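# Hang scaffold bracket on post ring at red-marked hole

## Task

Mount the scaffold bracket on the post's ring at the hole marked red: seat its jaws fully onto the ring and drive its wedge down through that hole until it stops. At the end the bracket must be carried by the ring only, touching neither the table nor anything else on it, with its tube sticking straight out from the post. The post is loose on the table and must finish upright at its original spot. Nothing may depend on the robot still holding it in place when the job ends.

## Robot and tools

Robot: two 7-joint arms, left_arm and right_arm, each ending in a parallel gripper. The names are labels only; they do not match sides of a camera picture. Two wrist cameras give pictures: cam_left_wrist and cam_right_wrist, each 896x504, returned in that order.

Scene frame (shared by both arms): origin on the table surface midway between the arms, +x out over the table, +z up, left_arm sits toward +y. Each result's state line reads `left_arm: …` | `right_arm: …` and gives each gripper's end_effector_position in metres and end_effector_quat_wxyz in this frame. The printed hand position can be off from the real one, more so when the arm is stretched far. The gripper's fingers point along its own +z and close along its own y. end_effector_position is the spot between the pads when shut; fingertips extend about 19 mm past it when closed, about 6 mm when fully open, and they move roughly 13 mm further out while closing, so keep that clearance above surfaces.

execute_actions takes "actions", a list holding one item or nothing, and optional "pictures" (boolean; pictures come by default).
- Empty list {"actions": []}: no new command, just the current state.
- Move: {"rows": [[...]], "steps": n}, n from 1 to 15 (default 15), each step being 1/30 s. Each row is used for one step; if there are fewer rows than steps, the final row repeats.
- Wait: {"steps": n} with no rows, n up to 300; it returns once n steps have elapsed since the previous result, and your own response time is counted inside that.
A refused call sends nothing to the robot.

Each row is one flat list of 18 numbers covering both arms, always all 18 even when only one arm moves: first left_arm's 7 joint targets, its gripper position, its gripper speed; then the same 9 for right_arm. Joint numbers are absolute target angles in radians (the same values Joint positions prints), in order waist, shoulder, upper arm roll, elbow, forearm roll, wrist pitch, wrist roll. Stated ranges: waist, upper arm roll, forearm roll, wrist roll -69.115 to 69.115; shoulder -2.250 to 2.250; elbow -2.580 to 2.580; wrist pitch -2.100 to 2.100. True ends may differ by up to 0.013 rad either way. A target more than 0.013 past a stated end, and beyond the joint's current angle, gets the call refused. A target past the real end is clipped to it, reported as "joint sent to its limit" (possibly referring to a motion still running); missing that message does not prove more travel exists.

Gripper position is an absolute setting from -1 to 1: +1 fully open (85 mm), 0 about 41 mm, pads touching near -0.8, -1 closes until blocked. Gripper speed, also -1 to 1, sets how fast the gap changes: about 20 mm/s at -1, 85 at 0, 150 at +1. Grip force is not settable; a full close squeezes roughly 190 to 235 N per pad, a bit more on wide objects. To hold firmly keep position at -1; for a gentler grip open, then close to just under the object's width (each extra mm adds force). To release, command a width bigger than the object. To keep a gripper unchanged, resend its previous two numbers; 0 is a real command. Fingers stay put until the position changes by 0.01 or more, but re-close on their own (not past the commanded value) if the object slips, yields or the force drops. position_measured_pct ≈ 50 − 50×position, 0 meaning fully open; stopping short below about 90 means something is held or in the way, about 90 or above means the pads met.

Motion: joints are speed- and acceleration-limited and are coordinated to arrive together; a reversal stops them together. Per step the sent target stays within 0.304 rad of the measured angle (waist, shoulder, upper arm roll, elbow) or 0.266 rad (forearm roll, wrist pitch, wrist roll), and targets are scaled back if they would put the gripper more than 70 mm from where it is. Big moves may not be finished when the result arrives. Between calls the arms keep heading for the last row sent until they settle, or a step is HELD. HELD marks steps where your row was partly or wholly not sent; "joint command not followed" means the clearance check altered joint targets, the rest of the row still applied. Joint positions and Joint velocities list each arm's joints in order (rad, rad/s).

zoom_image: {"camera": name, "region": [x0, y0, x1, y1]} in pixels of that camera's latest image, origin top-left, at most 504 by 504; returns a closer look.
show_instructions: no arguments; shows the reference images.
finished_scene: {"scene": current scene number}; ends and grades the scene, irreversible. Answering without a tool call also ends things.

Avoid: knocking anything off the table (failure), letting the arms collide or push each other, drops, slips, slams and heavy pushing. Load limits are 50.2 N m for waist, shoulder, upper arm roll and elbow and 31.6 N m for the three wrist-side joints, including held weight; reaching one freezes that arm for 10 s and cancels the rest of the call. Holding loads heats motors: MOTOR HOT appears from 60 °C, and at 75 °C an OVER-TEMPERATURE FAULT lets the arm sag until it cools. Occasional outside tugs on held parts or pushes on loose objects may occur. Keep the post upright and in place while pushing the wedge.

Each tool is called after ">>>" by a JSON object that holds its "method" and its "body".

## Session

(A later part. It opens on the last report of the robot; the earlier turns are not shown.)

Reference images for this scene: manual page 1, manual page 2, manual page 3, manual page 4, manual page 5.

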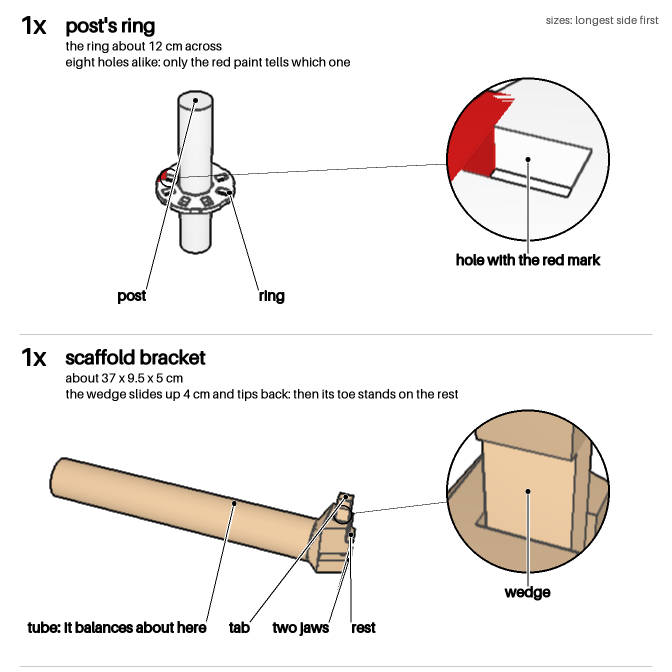

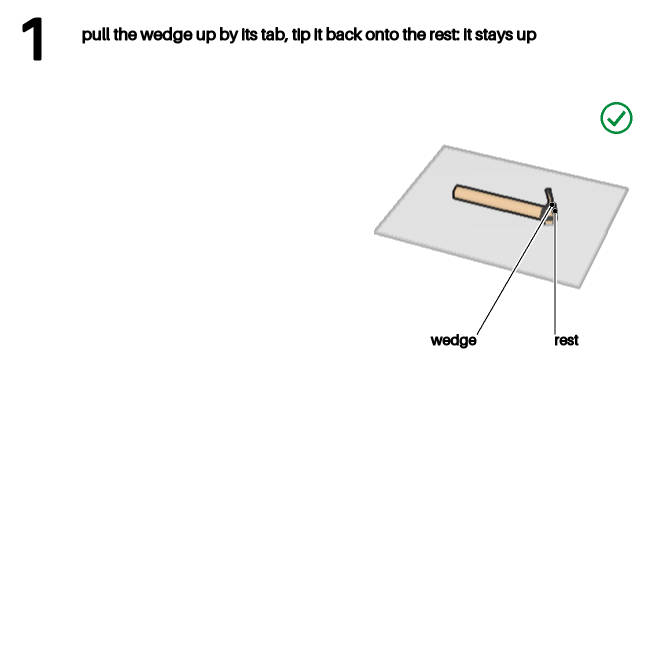

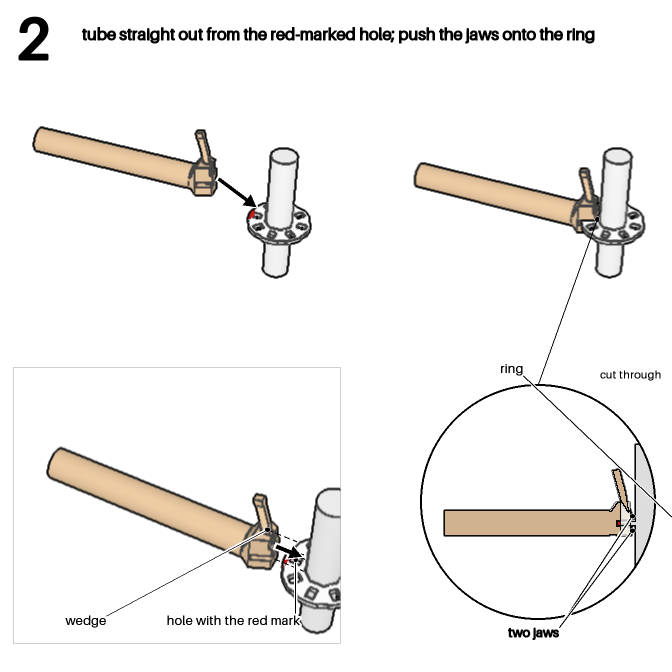

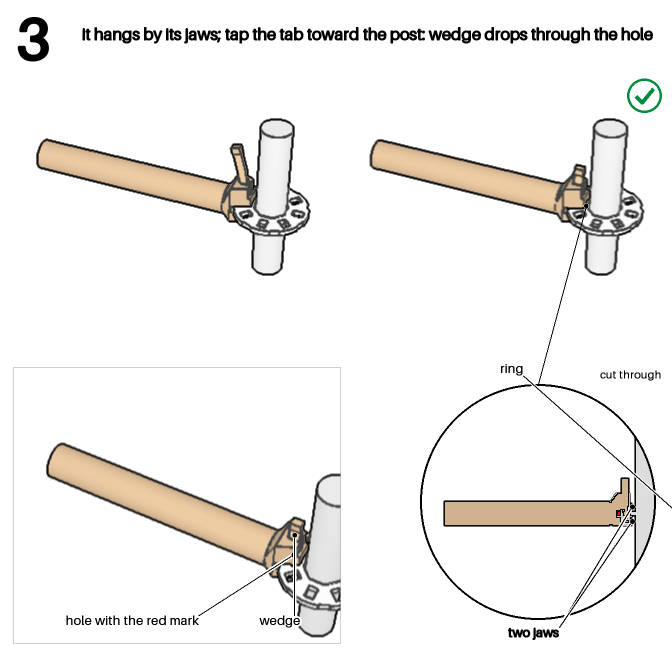

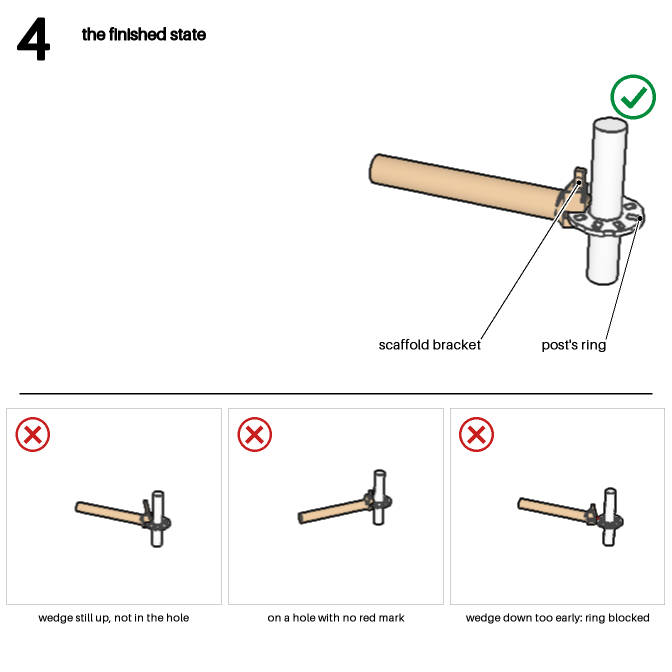

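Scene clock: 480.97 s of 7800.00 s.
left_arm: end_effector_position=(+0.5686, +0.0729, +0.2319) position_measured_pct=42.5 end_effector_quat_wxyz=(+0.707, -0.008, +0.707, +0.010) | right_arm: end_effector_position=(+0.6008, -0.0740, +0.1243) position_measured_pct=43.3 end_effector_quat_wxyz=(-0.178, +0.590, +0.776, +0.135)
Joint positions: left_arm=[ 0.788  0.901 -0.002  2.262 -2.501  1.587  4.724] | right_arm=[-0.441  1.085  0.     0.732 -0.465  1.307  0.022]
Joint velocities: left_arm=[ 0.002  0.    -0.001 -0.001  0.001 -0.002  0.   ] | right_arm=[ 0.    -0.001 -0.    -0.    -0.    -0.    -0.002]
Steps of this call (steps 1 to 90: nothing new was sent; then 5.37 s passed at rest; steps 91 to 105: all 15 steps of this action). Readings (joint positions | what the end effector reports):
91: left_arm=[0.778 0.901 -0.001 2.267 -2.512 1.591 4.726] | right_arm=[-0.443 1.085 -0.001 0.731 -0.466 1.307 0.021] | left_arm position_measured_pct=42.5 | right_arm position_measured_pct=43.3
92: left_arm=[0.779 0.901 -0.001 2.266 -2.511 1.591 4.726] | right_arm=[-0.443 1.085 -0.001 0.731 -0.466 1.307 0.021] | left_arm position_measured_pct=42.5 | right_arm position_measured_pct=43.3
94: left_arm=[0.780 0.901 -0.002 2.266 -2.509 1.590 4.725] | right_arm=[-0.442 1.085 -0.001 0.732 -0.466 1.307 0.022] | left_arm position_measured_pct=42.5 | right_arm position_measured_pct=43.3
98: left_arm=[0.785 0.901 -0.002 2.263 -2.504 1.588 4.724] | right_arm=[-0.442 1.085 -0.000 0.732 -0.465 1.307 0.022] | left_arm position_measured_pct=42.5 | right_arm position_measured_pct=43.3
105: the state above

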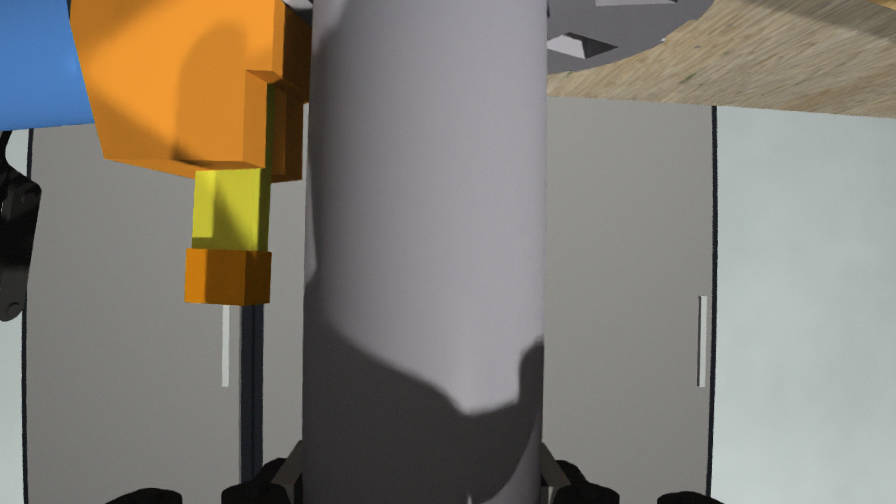

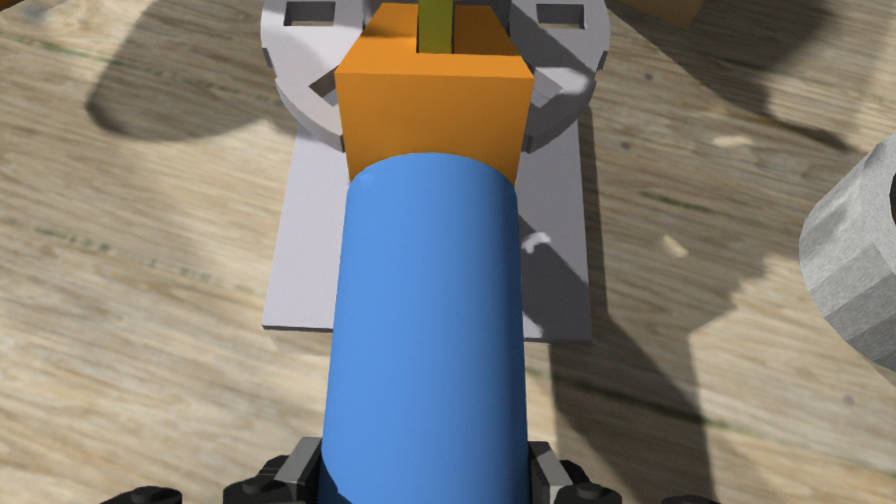

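>>> {"method": "execute_actions", "body": {"actions": [{"rows":[[0.7885,0.9008,0,2.2620,-2.5015,1.5870,4.7238,-1,-0.6,-0.4413,1.0848,0,0.7319,-0.4649,1.3074,0.0216,-1,-0.3],[0.7885,0.9008,0,2.2620,-2.5015,1.5870,4.7238,-1,-0.6,-0.4413,1.0848,0,0.7319,-0.4649,1.3074,0.0216,-1,-0.3],[0.7885,0.9008,0,2.2620,-2.5015,1.5870,4.7238,-1,-0.6,-0.4413,1.0848,0,0.7319,-0.4649,1.3074,0.0216,-1,-0.3],[0.7885,0.9008,0,2.2620,-2.5015,1.5870,4.7238,-1,-0.6,-0.4413,1.0848,0,0.7319,-0.4649,1.3074,0.0216,-1,-0.3],[0.7885,0.9008,0,2.2620,-2.5015,1.5870,4.7238,1,0,-0.4413,1.0848,0,0.7319,-0.4649,1.3074,0.0216,-1,-0.3]],"steps":15}], "pictures": true}}

Scene clock: 485.43 s of 7800.00 s.
left_arm: end_effector_position=(+0.5682, +0.0718, +0.2316) position_measured_pct=17.5 end_effector_quat_wxyz=(+0.707, -0.008, +0.707, +0.009) | right_arm: end_effector_position=(+0.6009, -0.0740, +0.1244) position_measured_pct=43.3 end_effector_quat_wxyz=(-0.178, +0.590, +0.776, +0.135)
Joint positions: left_arm=[ 0.788  0.901  0.     2.262 -2.502  1.587  4.724] | right_arm=[-0.441  1.085  0.     0.732 -0.465  1.307  0.022]
Joint velocities: left_arm=[ 0.001 -0.001 -0.     0.     0.001 -0.    -0.   ] | right_arm=[-0.    -0.    -0.    -0.    -0.     0.001 -0.001]
Steps of this call (steps 1 to 15: the robot went on to your last target; steps 16 to 90: nothing new was sent; then 0.97 s passed at rest; steps 91 to 105: all 15 steps of this action). Readings (joint positions | what the end effector reports):
91: left_arm=[0.788 0.901 -0.002 2.262 -2.501 1.587 4.724] | right_arm=[-0.441 1.085 0.000 0.732 -0.465 1.307 0.022] | left_arm position_measured_pct=42.5 | right_arm position_measured_pct=43.3
92: left_arm=[0.787 0.901 -0.001 2.262 -2.502 1.587 4.724] | right_arm=[-0.441 1.085 0.000 0.732 -0.465 1.307 0.022] | left_arm position_measured_pct=42.5 | right_arm position_measured_pct=43.3
94: left_arm=[0.787 0.901 -0.001 2.262 -2.501 1.587 4.724] | right_arm=[-0.441 1.085 0.000 0.732 -0.465 1.307 0.022] | left_arm position_measured_pct=42.5 | right_arm position_measured_pct=43.3
98: left_arm=[0.787 0.901 -0.000 2.262 -2.501 1.587 4.724] | right_arm=[-0.441 1.085 0.000 0.732 -0.465 1.307 0.022] | left_arm position_measured_pct=37.7 | right_arm position_measured_pct=43.3
105: the state above

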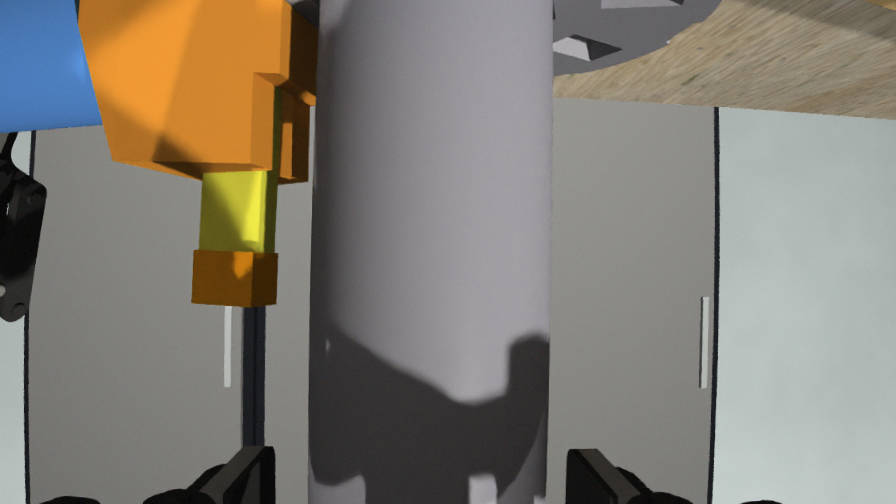

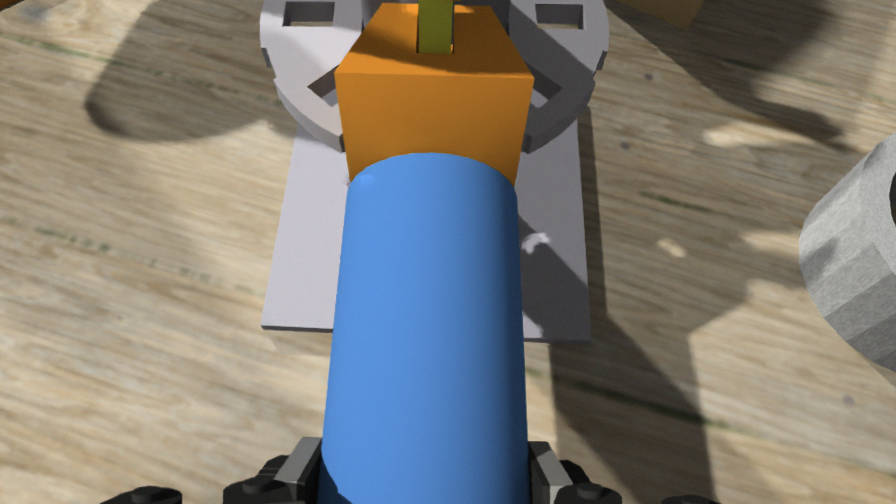

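>>> {"method": "execute_actions", "body": {"actions": [{"rows":[[0.7742,0.9012,0,2.2442,-2.5170,1.5740,4.7147,0.75,0,-0.4413,1.0848,0,0.7319,-0.4649,1.3074,0.0216,-1,-0.3]],"steps":8}], "pictures": false}}

>>> {"method": "execute_actions", "body": {"actions": [{"rows":[[0.7742,0.9785,0,2.2280,-2.5160,1.6234,4.7504,0.75,0,-0.4413,1.0848,0,0.7319,-0.4649,1.3074,0.0216,-1,-0.3]],"steps":15}], "pictures": true}}

Scene clock: 496.43 s of 7800.00 s.
left_arm: end_effector_position=(+0.5754, +0.0715, +0.2316) position_measured_pct=11.9 end_effector_quat_wxyz=(+0.707, -0.008, +0.707, +0.008) | right_arm: end_effector_position=(+0.6009, -0.0740, +0.1244) position_measured_pct=43.3 end_effector_quat_wxyz=(-0.178, +0.590, +0.776, +0.135)
Joint positions: left_arm=[ 0.775  0.901 -0.     2.245 -2.517  1.574  4.715] | right_arm=[-0.441  1.085  0.     0.732 -0.465  1.307  0.022]
Joint velocities: left_arm=[-0.009  0.001  0.    -0.009 -0.005 -0.006 -0.004] | right_arm=[ 0.    -0.     0.    -0.002  0.     0.     0.002]
Steps of this call (steps 1 to 15: the robot went on to your last target; steps 16 to 90: nothing new was sent; then 7.73 s passed at rest; steps 91 to 98: all 8 steps of this action). Readings (joint positions | what the end effector reports):
91: left_arm=[0.787 0.901 0.000 2.261 -2.502 1.586 4.723] | right_arm=[-0.441 1.085 0.000 0.732 -0.465 1.307 0.022] | left_arm position_measured_pct=0.0 | right_arm position_measured_pct=43.3
92: left_arm=[0.783 0.901 0.001 2.256 -2.506 1.583 4.721] | right_arm=[-0.441 1.085 0.000 0.732 -0.465 1.307 0.022] | left_arm position_measured_pct=0.8 | right_arm position_measured_pct=43.3
94: left_arm=[0.777 0.901 -0.000 2.248 -2.513 1.577 4.717] | right_arm=[-0.441 1.085 0.000 0.732 -0.465 1.307 0.022] | left_arm position_measured_pct=4.8 | right_arm position_measured_pct=43.3
98: the state above

Scene clock: 496.93 s of 7800.00 s.
left_arm: end_effector_position=(+0.5758, +0.0718, +0.2065) position_measured_pct=12.7 end_effector_quat_wxyz=(+0.707, -0.009, +0.707, +0.008) | right_arm: end_effector_position=(+0.6009, -0.0740, +0.1244) position_measured_pct=43.3 end_effector_quat_wxyz=(-0.178, +0.590, +0.776, +0.135)
Joint positions: left_arm=[ 0.774  0.978  0.     2.228 -2.516  1.623  4.75 ] | right_arm=[-0.441  1.085  0.     0.732 -0.465  1.307  0.022]
Joint velocities: left_arm=[-0.     0.007 -0.     0.    -0.     0.001 -0.   ] | right_arm=[-0.    -0.     0.    -0.     0.001 -0.     0.   ]
Steps of this call (steps 1 to 15: all 15 steps of this action). Readings (joint positions | what the end effector reports):
1: left_arm=[0.775 0.903 -0.000 2.244 -2.517 1.575 4.716] | right_arm=[-0.441 1.085 0.000 0.732 -0.465 1.307 0.022] | left_arm position_measured_pct=12.3 | right_arm position_measured_pct=43.3
2: left_arm=[0.775 0.910 -0.000 2.243 -2.517 1.580 4.719] | right_arm=[-0.441 1.085 0.000 0.732 -0.465 1.307 0.022] | left_arm position_measured_pct=12.3 | right_arm position_measured_pct=43.3
4: left_arm=[0.775 0.939 -0.000 2.237 -2.516 1.597 4.731] | right_arm=[-0.441 1.085 0.000 0.732 -0.465 1.307 0.022] | left_arm position_measured_pct=12.3 | right_arm position_measured_pct=43.3
8: left_arm=[0.774 0.973 0.000 2.229 -2.516 1.621 4.749] | right_arm=[-0.441 1.085 0.000 0.732 -0.465 1.307 0.022] | left_arm position_measured_pct=12.7 | right_arm position_measured_pct=43.3
15: the state above

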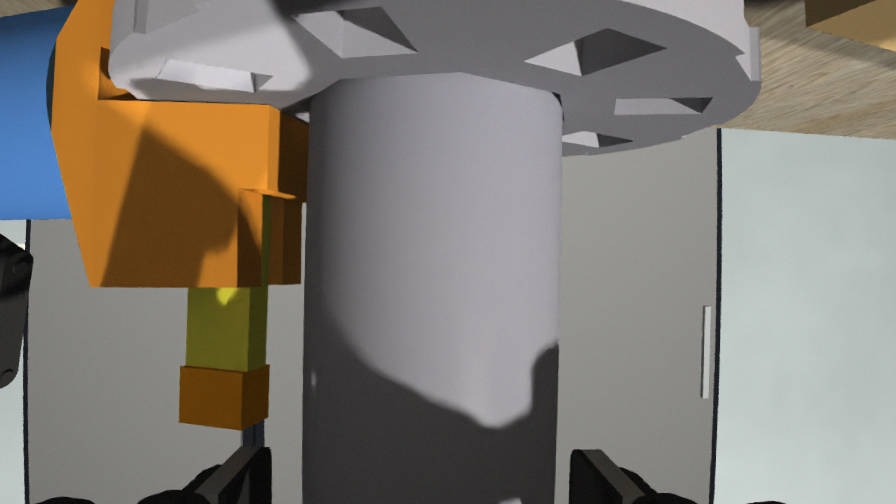

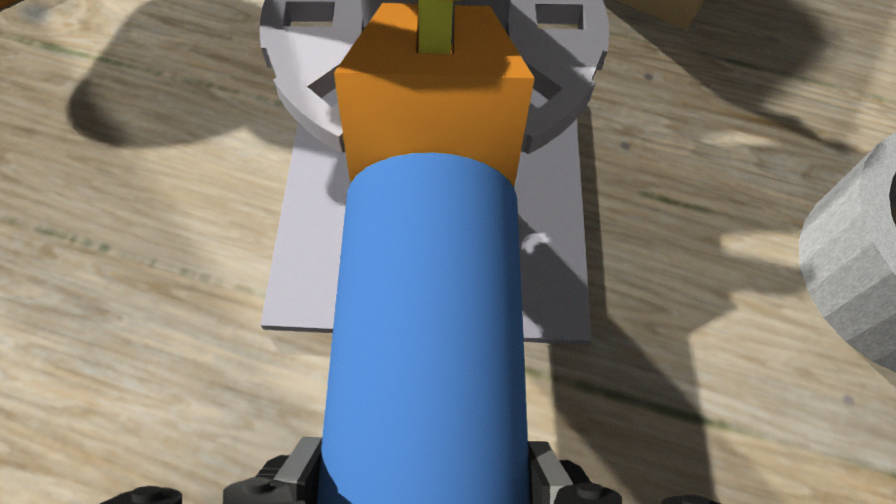

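>>> {"method": "execute_actions", "body": {"actions": [{"rows":[[0.7742,0.9845,0,2.2264,-2.5158,1.6270,4.7530,0.75,0,-0.4413,1.0848,0,0.7319,-0.4649,1.3074,0.0216,-1,-0.3],[0.7742,0.9904,0,2.2248,-2.5156,1.6305,4.7555,0.75,0,-0.4413,1.0848,0,0.7319,-0.4649,1.3074,0.0216,-1,-0.3],[0.7742,0.9964,0,2.2232,-2.5154,1.6341,4.7581,0.75,0,-0.4413,1.0848,0,0.7319,-0.4649,1.3074,0.0216,-1,-0.3],[0.7742,0.9994,0,2.2224,-2.5153,1.6359,4.7594,0.75,0,-0.4413,1.0848,0,0.7319,-0.4649,1.3074,0.0216,-1,-0.3],[0.7742,1.0024,0,2.2216,-2.5152,1.6376,4.7606,0.75,0,-0.4413,1.0848,0,0.7319,-0.4649,1.3074,0.0216,-1,-0.3],[0.7742,1.0054,0,2.2208,-2.5151,1.6394,4.7619,0.75,0,-0.4413,1.0848,0,0.7319,-0.4649,1.3074,0.0216,-1,-0.3],[0.7742,1.0083,0,2.2200,-2.5150,1.6412,4.7632,0.75,0,-0.4413,1.0848,0,0.7319,-0.4649,1.3074,0.0216,-1,-0.3]],"steps":15}], "pictures": true}}

Scene clock: 502.13 s of 7800.00 s.
left_arm: end_effector_position=(+0.5758, +0.0719, +0.1965) position_measured_pct=12.7 end_effector_quat_wxyz=(+0.707, -0.009, +0.707, +0.008) | right_arm: end_effector_position=(+0.6009, -0.0740, +0.1243) position_measured_pct=43.3 end_effector_quat_wxyz=(-0.178, +0.590, +0.776, +0.135)
Joint positions: left_arm=[ 0.774  1.008 -0.     2.22  -2.515  1.641  4.763] | right_arm=[-0.441  1.085  0.     0.732 -0.465  1.307  0.022]
Joint velocities: left_arm=[ 0.     0.004 -0.    -0.002  0.     0.003  0.001] | right_arm=[ 0.001  0.001  0.     0.001  0.    -0.001 -0.   ]
Steps of this call (steps 1 to 15: the robot went on to your last target; steps 16 to 90: nothing new was sent; then 1.70 s passed at rest; steps 91 to 105: all 15 steps of this action). Readings (joint positions | what the end effector reports):
91: left_arm=[0.774 0.980 -0.000 2.228 -2.516 1.624 4.751] | right_arm=[-0.441 1.085 0.000 0.732 -0.465 1.307 0.022] | left_arm position_measured_pct=12.7 | right_arm position_measured_pct=43.3
92: left_arm=[0.774 0.982 -0.000 2.227 -2.516 1.625 4.752] | right_arm=[-0.441 1.085 0.000 0.732 -0.465 1.307 0.022] | left_arm position_measured_pct=12.7 | right_arm position_measured_pct=43.3
94: left_arm=[0.774 0.990 -0.000 2.225 -2.516 1.630 4.755] | right_arm=[-0.441 1.085 0.000 0.732 -0.465 1.307 0.022] | left_arm position_measured_pct=12.7 | right_arm position_measured_pct=43.3
98: left_arm=[0.774 1.003 0.000 2.221 -2.515 1.638 4.761] | right_arm=[-0.441 1.085 0.000 0.732 -0.465 1.307 0.022] | left_arm position_measured_pct=12.7 | right_arm position_measured_pct=43.3
105: the state above

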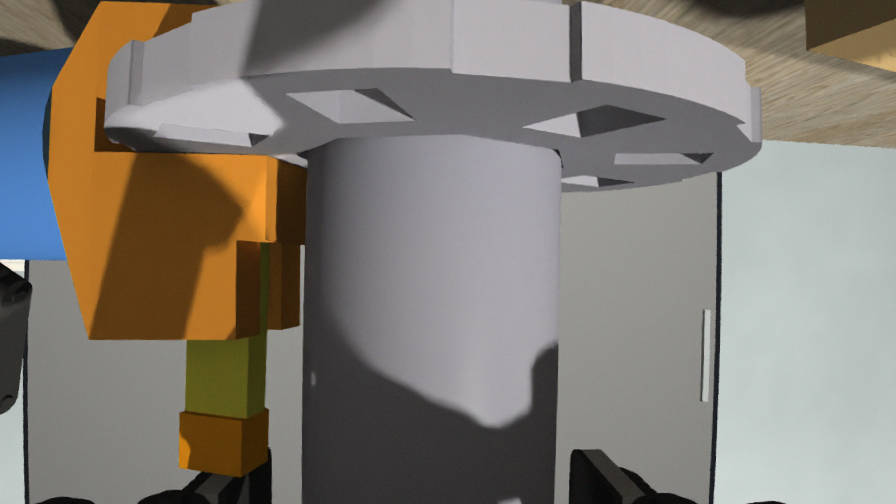

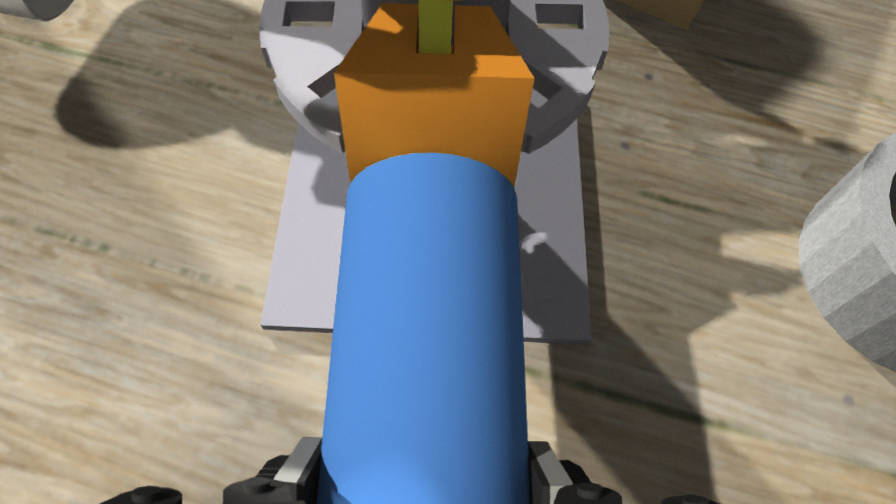

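>>> {"method": "execute_actions", "body": {"actions": [{"rows":[[0.7742,1.0098,0,2.2196,-2.5150,1.6421,4.7638,0.75,0,-0.4413,1.0848,0,0.7319,-0.4649,1.3074,0.0216,-1,-0.3],[0.7742,1.0113,0,2.2192,-2.5149,1.6430,4.7645,0.75,0,-0.4413,1.0848,0,0.7319,-0.4649,1.3074,0.0216,-1,-0.3],[0.7742,1.0128,0,2.2188,-2.5149,1.6439,4.7651,0.75,0,-0.4413,1.0848,0,0.7319,-0.4649,1.3074,0.0216,-1,-0.3],[0.7742,1.0143,0,2.2184,-2.5148,1.6448,4.7658,0.75,0,-0.4413,1.0848,0,0.7319,-0.4649,1.3074,0.0216,-1,-0.3],[0.7742,1.0158,0,2.2180,-2.5148,1.6457,4.7664,0.75,0,-0.4413,1.0848,0,0.7319,-0.4649,1.3074,0.0216,-1,-0.3],[0.7742,1.0173,0,2.2176,-2.5147,1.6465,4.7670,0.75,0,-0.4413,1.0848,0,0.7319,-0.4649,1.3074,0.0216,-1,-0.3]],"steps":15}], "pictures": true}}

Scene clock: 506.53 s of 7800.00 s.
left_arm: end_effector_position=(+0.5761, +0.0712, +0.1961) position_measured_pct=12.7 end_effector_quat_wxyz=(+0.709, -0.009, +0.705, +0.007) | right_arm: end_effector_position=(+0.6006, -0.0741, +0.1225) position_measured_pct=43.3 end_effector_quat_wxyz=(-0.178, +0.591, +0.775, +0.134)
Joint positions: left_arm=[ 0.775  1.014 -0.     2.217 -2.515  1.649  4.767] | right_arm=[-0.441  1.087 -0.     0.733 -0.465  1.306  0.022]
Joint velocities: left_arm=[ 0.001  0.001  0.    -0.002 -0.001  0.     0.   ] | right_arm=[ 0.     0.002 -0.     0.001 -0.001 -0.002 -0.001]
Steps of this call (steps 1 to 15: the robot went on to your last target; steps 16 to 90: nothing new was sent; then 0.90 s passed at rest; steps 91 to 105: all 15 steps of this action). Readings (joint positions | what the end effector reports):
91: left_arm=[0.774 1.008 -0.000 2.220 -2.515 1.642 4.763] | right_arm=[-0.441 1.085 0.000 0.732 -0.465 1.307 0.022] | left_arm position_measured_pct=12.7 | right_arm position_measured_pct=43.3
92: left_arm=[0.774 1.009 -0.000 2.219 -2.515 1.643 4.764] | right_arm=[-0.441 1.085 0.000 0.732 -0.465 1.307 0.022] | left_arm position_measured_pct=12.7 | right_arm position_measured_pct=43.3
94: left_arm=[0.774 1.010 -0.000 2.219 -2.515 1.645 4.765] | right_arm=[-0.441 1.086 0.000 0.732 -0.465 1.307 0.021] | left_arm position_measured_pct=12.7 | right_arm position_measured_pct=43.3
98: left_arm=[0.775 1.013 -0.000 2.217 -2.515 1.649 4.767] | right_arm=[-0.441 1.087 0.000 0.732 -0.465 1.307 0.021] | left_arm position_measured_pct=12.7 | right_arm position_measured_pct=43.3
105: the state above

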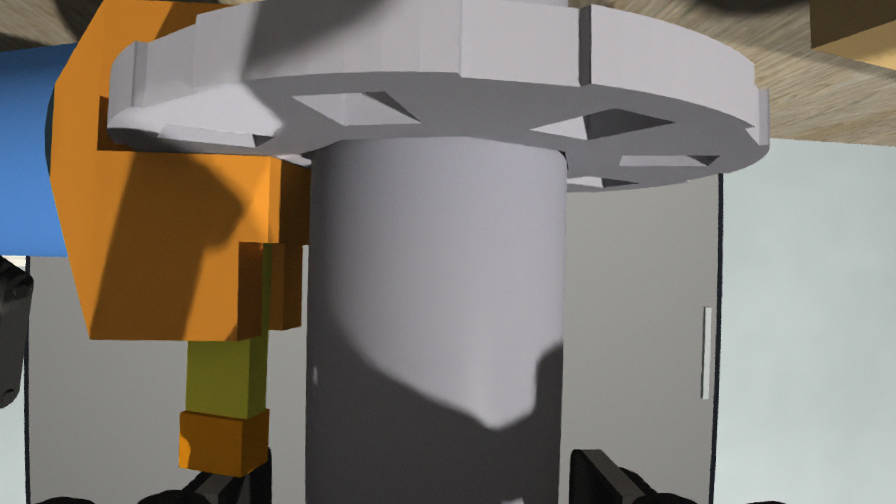

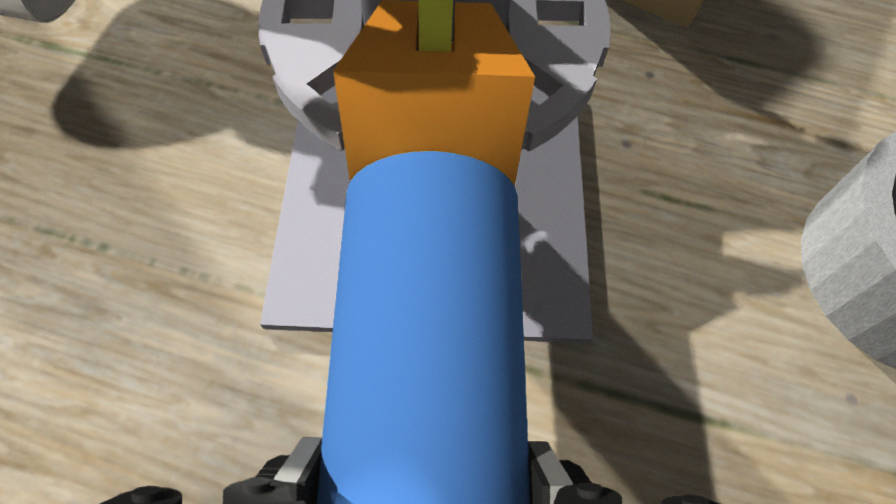

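>>> {"method": "execute_actions", "body": {"actions": [{"rows":[[0.7742,0.9012,0,2.2442,-2.5170,1.5740,4.7147,1,0,-0.4413,1.0852,0,0.7319,-0.4649,1.3074,0.0216,-1,-0.3]],"steps":15}], "pictures": false}}

>>> {"method": "execute_actions", "body": {"actions": [{"rows":[[0.9000,0.9250,0,2.4200,-2.3900,1.7200,4.8450,1,0,-0.4413,1.0852,0,0.7319,-0.4649,1.3074,0.0216,1,-0.7]],"steps":15}], "pictures": false}}

>>> {"method": "execute_actions", "body": {"actions": [{"steps":20}], "pictures": true}}

Scene clock: 510.57 s of 7800.00 s.
left_arm: end_effector_position=(+0.5757, +0.0719, +0.2308) position_measured_pct=0.0 end_effector_quat_wxyz=(+0.707, -0.008, +0.707, +0.009) | right_arm: end_effector_position=(+0.6002, -0.0745, +0.1216) position_measured_pct=43.3 end_effector_quat_wxyz=(-0.178, +0.591, +0.776, +0.133)
Joint positions: left_arm=[ 0.774  0.903 -0.     2.244 -2.517  1.574  4.715] | right_arm=[-0.442  1.088  0.     0.733 -0.464  1.307  0.022]
Joint velocities: left_arm=[ 0.    -0.015 -0.     0.002  0.    -0.001  0.   ] | right_arm=[-0.002 -0.     0.     0.001  0.001 -0.001  0.001]
Steps of this call (steps 1 to 15: the robot went on to your last target; steps 16 to 90: nothing new was sent; then 0.53 s passed at rest; steps 91 to 105: all 15 steps of this action). Readings (joint positions | what the end effector reports):
91: left_arm=[0.775 1.012 -0.000 2.216 -2.515 1.649 4.767] | right_arm=[-0.442 1.093 0.000 0.733 -0.465 1.304 0.021] | left_arm position_measured_pct=12.7 | right_arm position_measured_pct=43.3
92: left_arm=[0.775 1.006 -0.000 2.218 -2.515 1.644 4.765] | right_arm=[-0.442 1.093 0.000 0.733 -0.465 1.304 0.021] | left_arm position_measured_pct=11.9 | right_arm position_measured_pct=43.3
94: left_arm=[0.774 0.977 0.000 2.225 -2.515 1.625 4.753] | right_arm=[-0.442 1.093 0.000 0.734 -0.465 1.305 0.021] | left_arm position_measured_pct=7.9 | right_arm position_measured_pct=43.3
98: left_arm=[0.774 0.914 -0.000 2.241 -2.517 1.583 4.720] | right_arm=[-0.441 1.089 0.000 0.733 -0.464 1.307 0.022] | left_arm position_measured_pct=0.8 | right_arm position_measured_pct=43.3
105: the state above

Scene clock: 511.07 s of 7800.00 s.
left_arm: end_effector_position=(+0.5066, +0.0770, +0.2304) position_measured_pct=0.0 end_effector_quat_wxyz=(+0.707, -0.004, +0.707, +0.008) | right_arm: end_effector_position=(+0.6009, -0.0740, +0.1246) position_measured_pct=26.2 end_effector_quat_wxyz=(-0.177, +0.590, +0.776, +0.135)
Joint positions: left_arm=[ 0.897  0.925  0.     2.419 -2.39   1.72   4.845] | right_arm=[-0.441  1.084  0.     0.732 -0.465  1.307  0.022]
Joint velocities: left_arm=[ 0.025  0.003  0.001  0.009 -0.002  0.002  0.001] | right_arm=[ 0.     0.01  -0.001  0.    -0.001  0.     0.001]
Steps of this call (steps 1 to 15: all 15 steps of this action). Readings (joint positions | what the end effector reports):
1: left_arm=[0.775 0.903 -0.000 2.245 -2.516 1.575 4.716] | right_arm=[-0.442 1.088 0.000 0.733 -0.464 1.307 0.022] | left_arm position_measured_pct=0.0 | right_arm position_measured_pct=43.3
2: left_arm=[0.780 0.904 -0.001 2.250 -2.512 1.580 4.720] | right_arm=[-0.442 1.088 0.000 0.733 -0.464 1.307 0.021] | left_arm position_measured_pct=0.0 | right_arm position_measured_pct=43.3
4: left_arm=[0.802 0.909 -0.001 2.278 -2.492 1.603 4.741] | right_arm=[-0.442 1.087 0.000 0.733 -0.465 1.307 0.021] | left_arm position_measured_pct=0.0 | right_arm position_measured_pct=40.9
8: left_arm=[0.871 0.920 0.001 2.376 -2.420 1.684 4.814] | right_arm=[-0.442 1.077 -0.001 0.728 -0.467 1.308 0.022] | left_arm position_measured_pct=0.0 | right_arm position_measured_pct=35.7
15: the state above

Scene clock: 511.73 s of 7800.00 s.
left_arm: end_effector_position=(+0.5059, +0.0757, +0.2301) position_measured_pct=0.0 end_effector_quat_wxyz=(+0.707, -0.003, +0.707, +0.007) | right_arm: end_effector_position=(+0.6008, -0.0740, +0.1241) position_measured_pct=0.4 end_effector_quat_wxyz=(-0.178, +0.590, +0.776, +0.135)
Joint positions: left_arm=[ 0.9    0.925  0.     2.42  -2.39   1.72   4.845] | right_arm=[-0.441  1.085  0.     0.732 -0.465  1.307  0.022]
Joint velocities: left_arm=[-0.    -0.    -0.    -0.    -0.001  0.     0.   ] | right_arm=[ 0.     0.    -0.    -0.002  0.    -0.001 -0.   ]
Steps of this call (steps 1 to 15: the robot went on to your last target; steps 16 to 20: nothing new was sent). Readings (joint positions | what the end effector reports):
1: left_arm=[0.898 0.925 0.000 2.420 -2.390 1.720 4.845] | right_arm=[-0.441 1.085 0.000 0.732 -0.465 1.307 0.022] | left_arm position_measured_pct=0.0 | right_arm position_measured_pct=24.6
2: left_arm=[0.898 0.925 0.000 2.420 -2.390 1.720 4.845] | right_arm=[-0.441 1.085 0.000 0.732 -0.465 1.307 0.022] | left_arm position_measured_pct=0.0 | right_arm position_measured_pct=23.4
4: left_arm=[0.899 0.925 0.000 2.420 -2.390 1.720 4.845] | right_arm=[-0.441 1.085 0.000 0.732 -0.465 1.307 0.022] | left_arm position_measured_pct=0.0 | right_arm position_measured_pct=20.6
8: left_arm=[0.900 0.925 0.000 2.420 -2.390 1.720 4.845] | right_arm=[-0.441 1.085 0.000 0.732 -0.465 1.307 0.022] | left_arm position_measured_pct=0.0 | right_arm position_measured_pct=15.1
20: the state above
All arms were judged still, so your last target was given up. Only a new action makes them travel on or press farther. Fingers that are still opening or closing keep moving.

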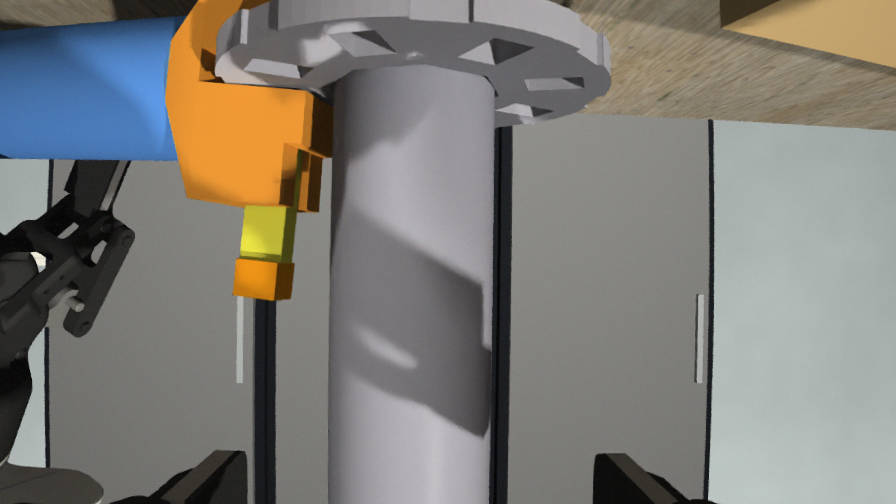

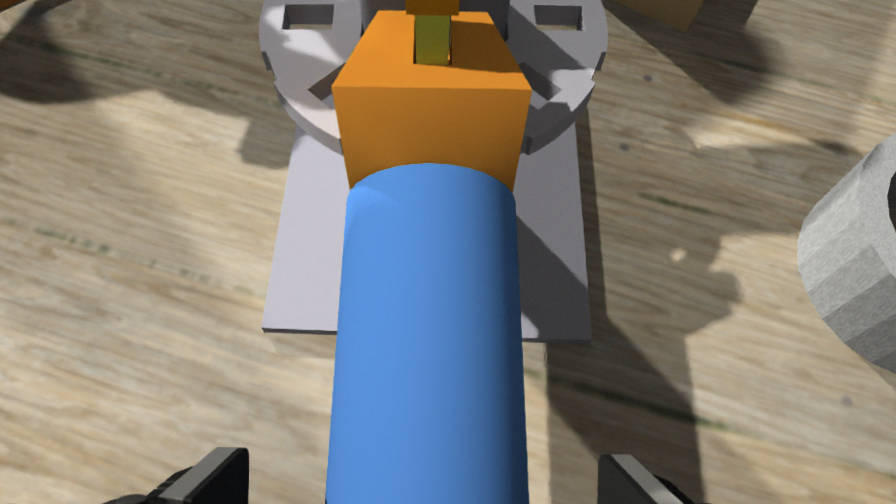

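>>> {"method": "execute_actions", "body": {"actions": [{"rows":[[1.0800,0.9700,0,2.3700,-2.2170,1.7000,4.8890,1,0,-0.4413,1.0172,0,0.6219,-0.4443,1.4664,-0.0609,1,-0.7]],"steps":10}], "pictures": false}}

>>> {"method": "execute_actions", "body": {"actions": [{"rows":[[1.2590,1.0730,0,2.3168,-2.0433,1.6857,4.9329,1,0,-0.4413,1.0172,0,0.6219,-0.4443,1.4664,-0.0609,1,-0.7]],"steps":15}], "pictures": false}}

>>> {"method": "execute_actions", "body": {"actions": [{"steps":12}], "pictures": true}}

Scene clock: 518.37 s of 7800.00 s.
left_arm: end_effector_position=(+0.4782, +0.0373, +0.2183) position_measured_pct=0.0 end_effector_quat_wxyz=(+0.710, -0.010, +0.704, -0.003) | right_arm: end_effector_position=(+0.5968, -0.0769, +0.2029) position_measured_pct=0.0 end_effector_quat_wxyz=(-0.175, +0.591, +0.776, +0.134)
Joint positions: left_arm=[ 1.063  0.966  0.001  2.374 -2.23   1.701  4.886] | right_arm=[-0.441  1.017 -0.     0.623 -0.445  1.464 -0.06 ]
Joint velocities: left_arm=[ 0.264  0.067  0.001 -0.088  0.327 -0.037  0.083] | right_arm=[-0.    -0.037  0.001 -0.046  0.014  0.066 -0.03 ]
Steps of this call (steps 1 to 90: nothing new was sent; then 3.30 s passed at rest; steps 91 to 100: all 10 steps of this action). Readings (joint positions | what the end effector reports):
91: left_arm=[0.902 0.925 -0.000 2.420 -2.389 1.720 4.845] | right_arm=[-0.441 1.085 0.000 0.731 -0.465 1.309 0.021] | left_arm position_measured_pct=0.0 | right_arm position_measured_pct=0.0
92: left_arm=[0.909 0.927 -0.001 2.418 -2.384 1.719 4.846] | right_arm=[-0.441 1.082 0.000 0.726 -0.463 1.316 0.018] | left_arm position_measured_pct=0.0 | right_arm position_measured_pct=0.0
94: left_arm=[0.939 0.935 -0.001 2.411 -2.359 1.717 4.853] | right_arm=[-0.441 1.066 0.000 0.700 -0.458 1.354 -0.002] | left_arm position_measured_pct=0.0 | right_arm position_measured_pct=0.0
98: left_arm=[1.036 0.959 0.001 2.383 -2.262 1.705 4.878] | right_arm=[-0.441 1.024 -0.000 0.633 -0.447 1.450 -0.053] | left_arm position_measured_pct=0.0 | right_arm position_measured_pct=0.0
100: the state above

Scene clock: 518.87 s of 7800.00 s.
left_arm: end_effector_position=(+0.4342, +0.0016, +0.1819) position_measured_pct=0.0 end_effector_quat_wxyz=(+0.707, -0.002, +0.707, +0.001) | right_arm: end_effector_position=(+0.5965, -0.0775, +0.2033) position_measured_pct=0.0 end_effector_quat_wxyz=(-0.175, +0.592, +0.776, +0.133)
Joint positions: left_arm=[ 1.256  1.071  0.     2.317 -2.043  1.686  4.933] | right_arm=[-0.441  1.017 -0.     0.622 -0.444  1.466 -0.061]
Joint velocities: left_arm=[ 0.031  0.017  0.    -0.003  0.001 -0.001  0.001] | right_arm=[ 0.001  0.     0.    -0.001 -0.    -0.     0.001]
Steps of this call (steps 1 to 15: all 15 steps of this action). Readings (joint positions | what the end effector reports):
1: left_arm=[1.072 0.969 0.001 2.371 -2.220 1.700 4.888] | right_arm=[-0.441 1.017 -0.000 0.622 -0.445 1.465 -0.060] | left_arm position_measured_pct=0.0 | right_arm position_measured_pct=0.0
2: left_arm=[1.088 0.974 -0.001 2.367 -2.207 1.699 4.891] | right_arm=[-0.441 1.017 -0.000 0.622 -0.445 1.466 -0.061] | left_arm position_measured_pct=0.0 | right_arm position_measured_pct=0.0
4: left_arm=[1.135 0.996 -0.001 2.355 -2.168 1.696 4.901] | right_arm=[-0.441 1.017 -0.000 0.622 -0.444 1.466 -0.061] | left_arm position_measured_pct=0.0 | right_arm position_measured_pct=0.0
8: left_arm=[1.227 1.054 0.001 2.326 -2.072 1.687 4.926] | right_arm=[-0.441 1.017 0.000 0.622 -0.444 1.466 -0.061] | left_arm position_measured_pct=0.0 | right_arm position_measured_pct=0.0
15: the state above

Scene clock: 519.27 s of 7800.00 s.
left_arm: end_effector_position=(+0.4333, +0.0004, +0.1811) position_measured_pct=0.0 end_effector_quat_wxyz=(+0.707, +0.000, +0.707, -0.000) | right_arm: end_effector_position=(+0.5965, -0.0775, +0.2033) position_measured_pct=0.0 end_effector_quat_wxyz=(-0.175, +0.592, +0.776, +0.133)
Joint positions: left_arm=[ 1.259  1.073  0.     2.317 -2.043  1.686  4.933] | right_arm=[-0.441  1.017  0.     0.622 -0.444  1.466 -0.061]
Joint velocities: left_arm=[ 0.001  0.001 -0.     0.     0.001  0.     0.   ] | right_arm=[-0.001  0.    -0.    -0.001  0.     0.001 -0.   ]
Steps of this call (steps 1 to 12: the robot went on to your last target). Readings (joint positions | what the end effector reports):
1: left_arm=[1.257 1.072 0.000 2.317 -2.043 1.686 4.933] | right_arm=[-0.441 1.017 -0.000 0.622 -0.444 1.466 -0.061] | left_arm position_measured_pct=0.0 | right_arm position_measured_pct=0.0
2: left_arm=[1.257 1.072 0.000 2.317 -2.043 1.686 4.933] | right_arm=[-0.441 1.017 0.000 0.622 -0.444 1.466 -0.061] | left_arm position_measured_pct=0.0 | right_arm position_measured_pct=0.0
4: left_arm=[1.258 1.072 0.000 2.317 -2.043 1.686 4.933] | right_arm=[-0.441 1.017 0.000 0.622 -0.444 1.466 -0.061] | left_arm position_measured_pct=0.0 | right_arm position_measured_pct=0.0
8: left_arm=[1.259 1.073 0.000 2.317 -2.043 1.686 4.933] | right_arm=[-0.441 1.017 0.000 0.622 -0.444 1.466 -0.061] | left_arm position_measured_pct=0.0 | right_arm position_measured_pct=0.0
12: the state above

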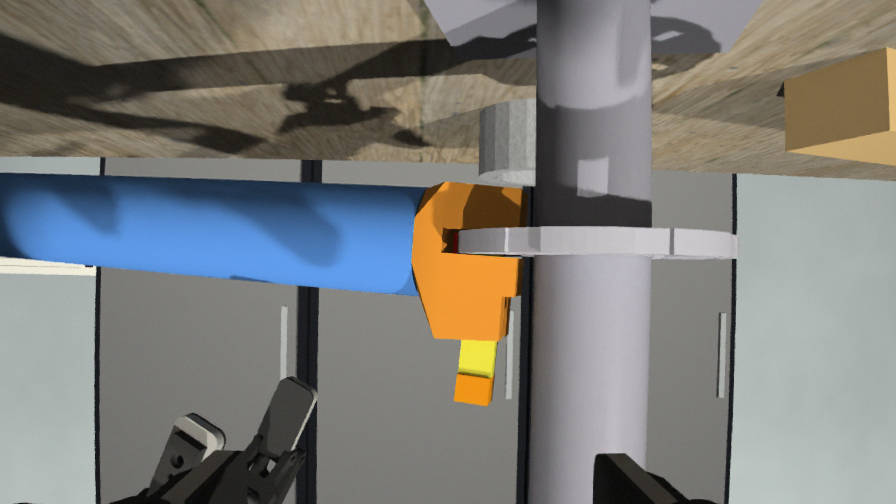

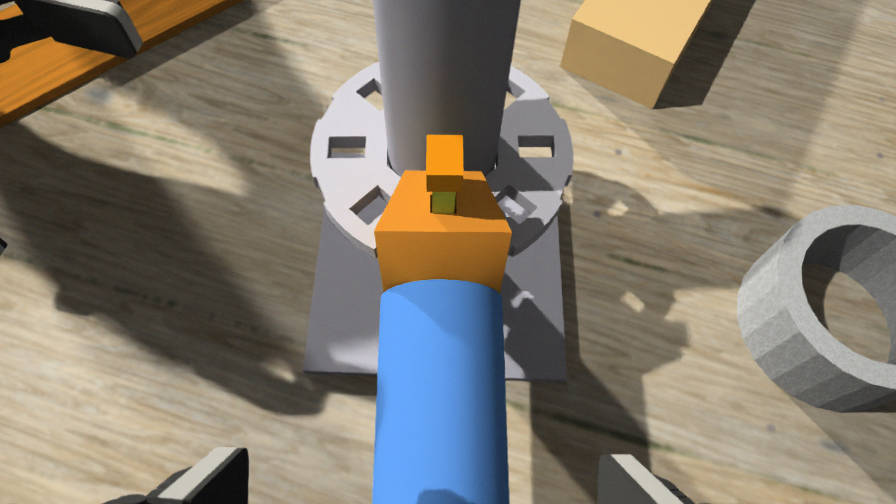

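>>> {"method": "zoom_image", "body": {"camera": "cam_left_wrist", "region": [390, 170, 590, 420]}}

Region (390, 170, 590, 420) of cam_left_wrist's 896x504 image, scaled by 2.016; it fills the left 403 columns of this view, and the rest is white.

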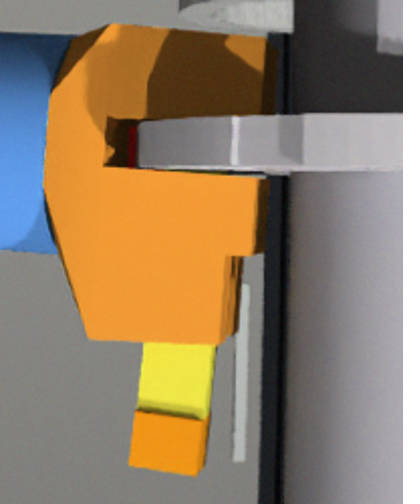

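>>> {"method": "finished_scene", "body": {"scene": 2}}

The scene is finished: the task was done.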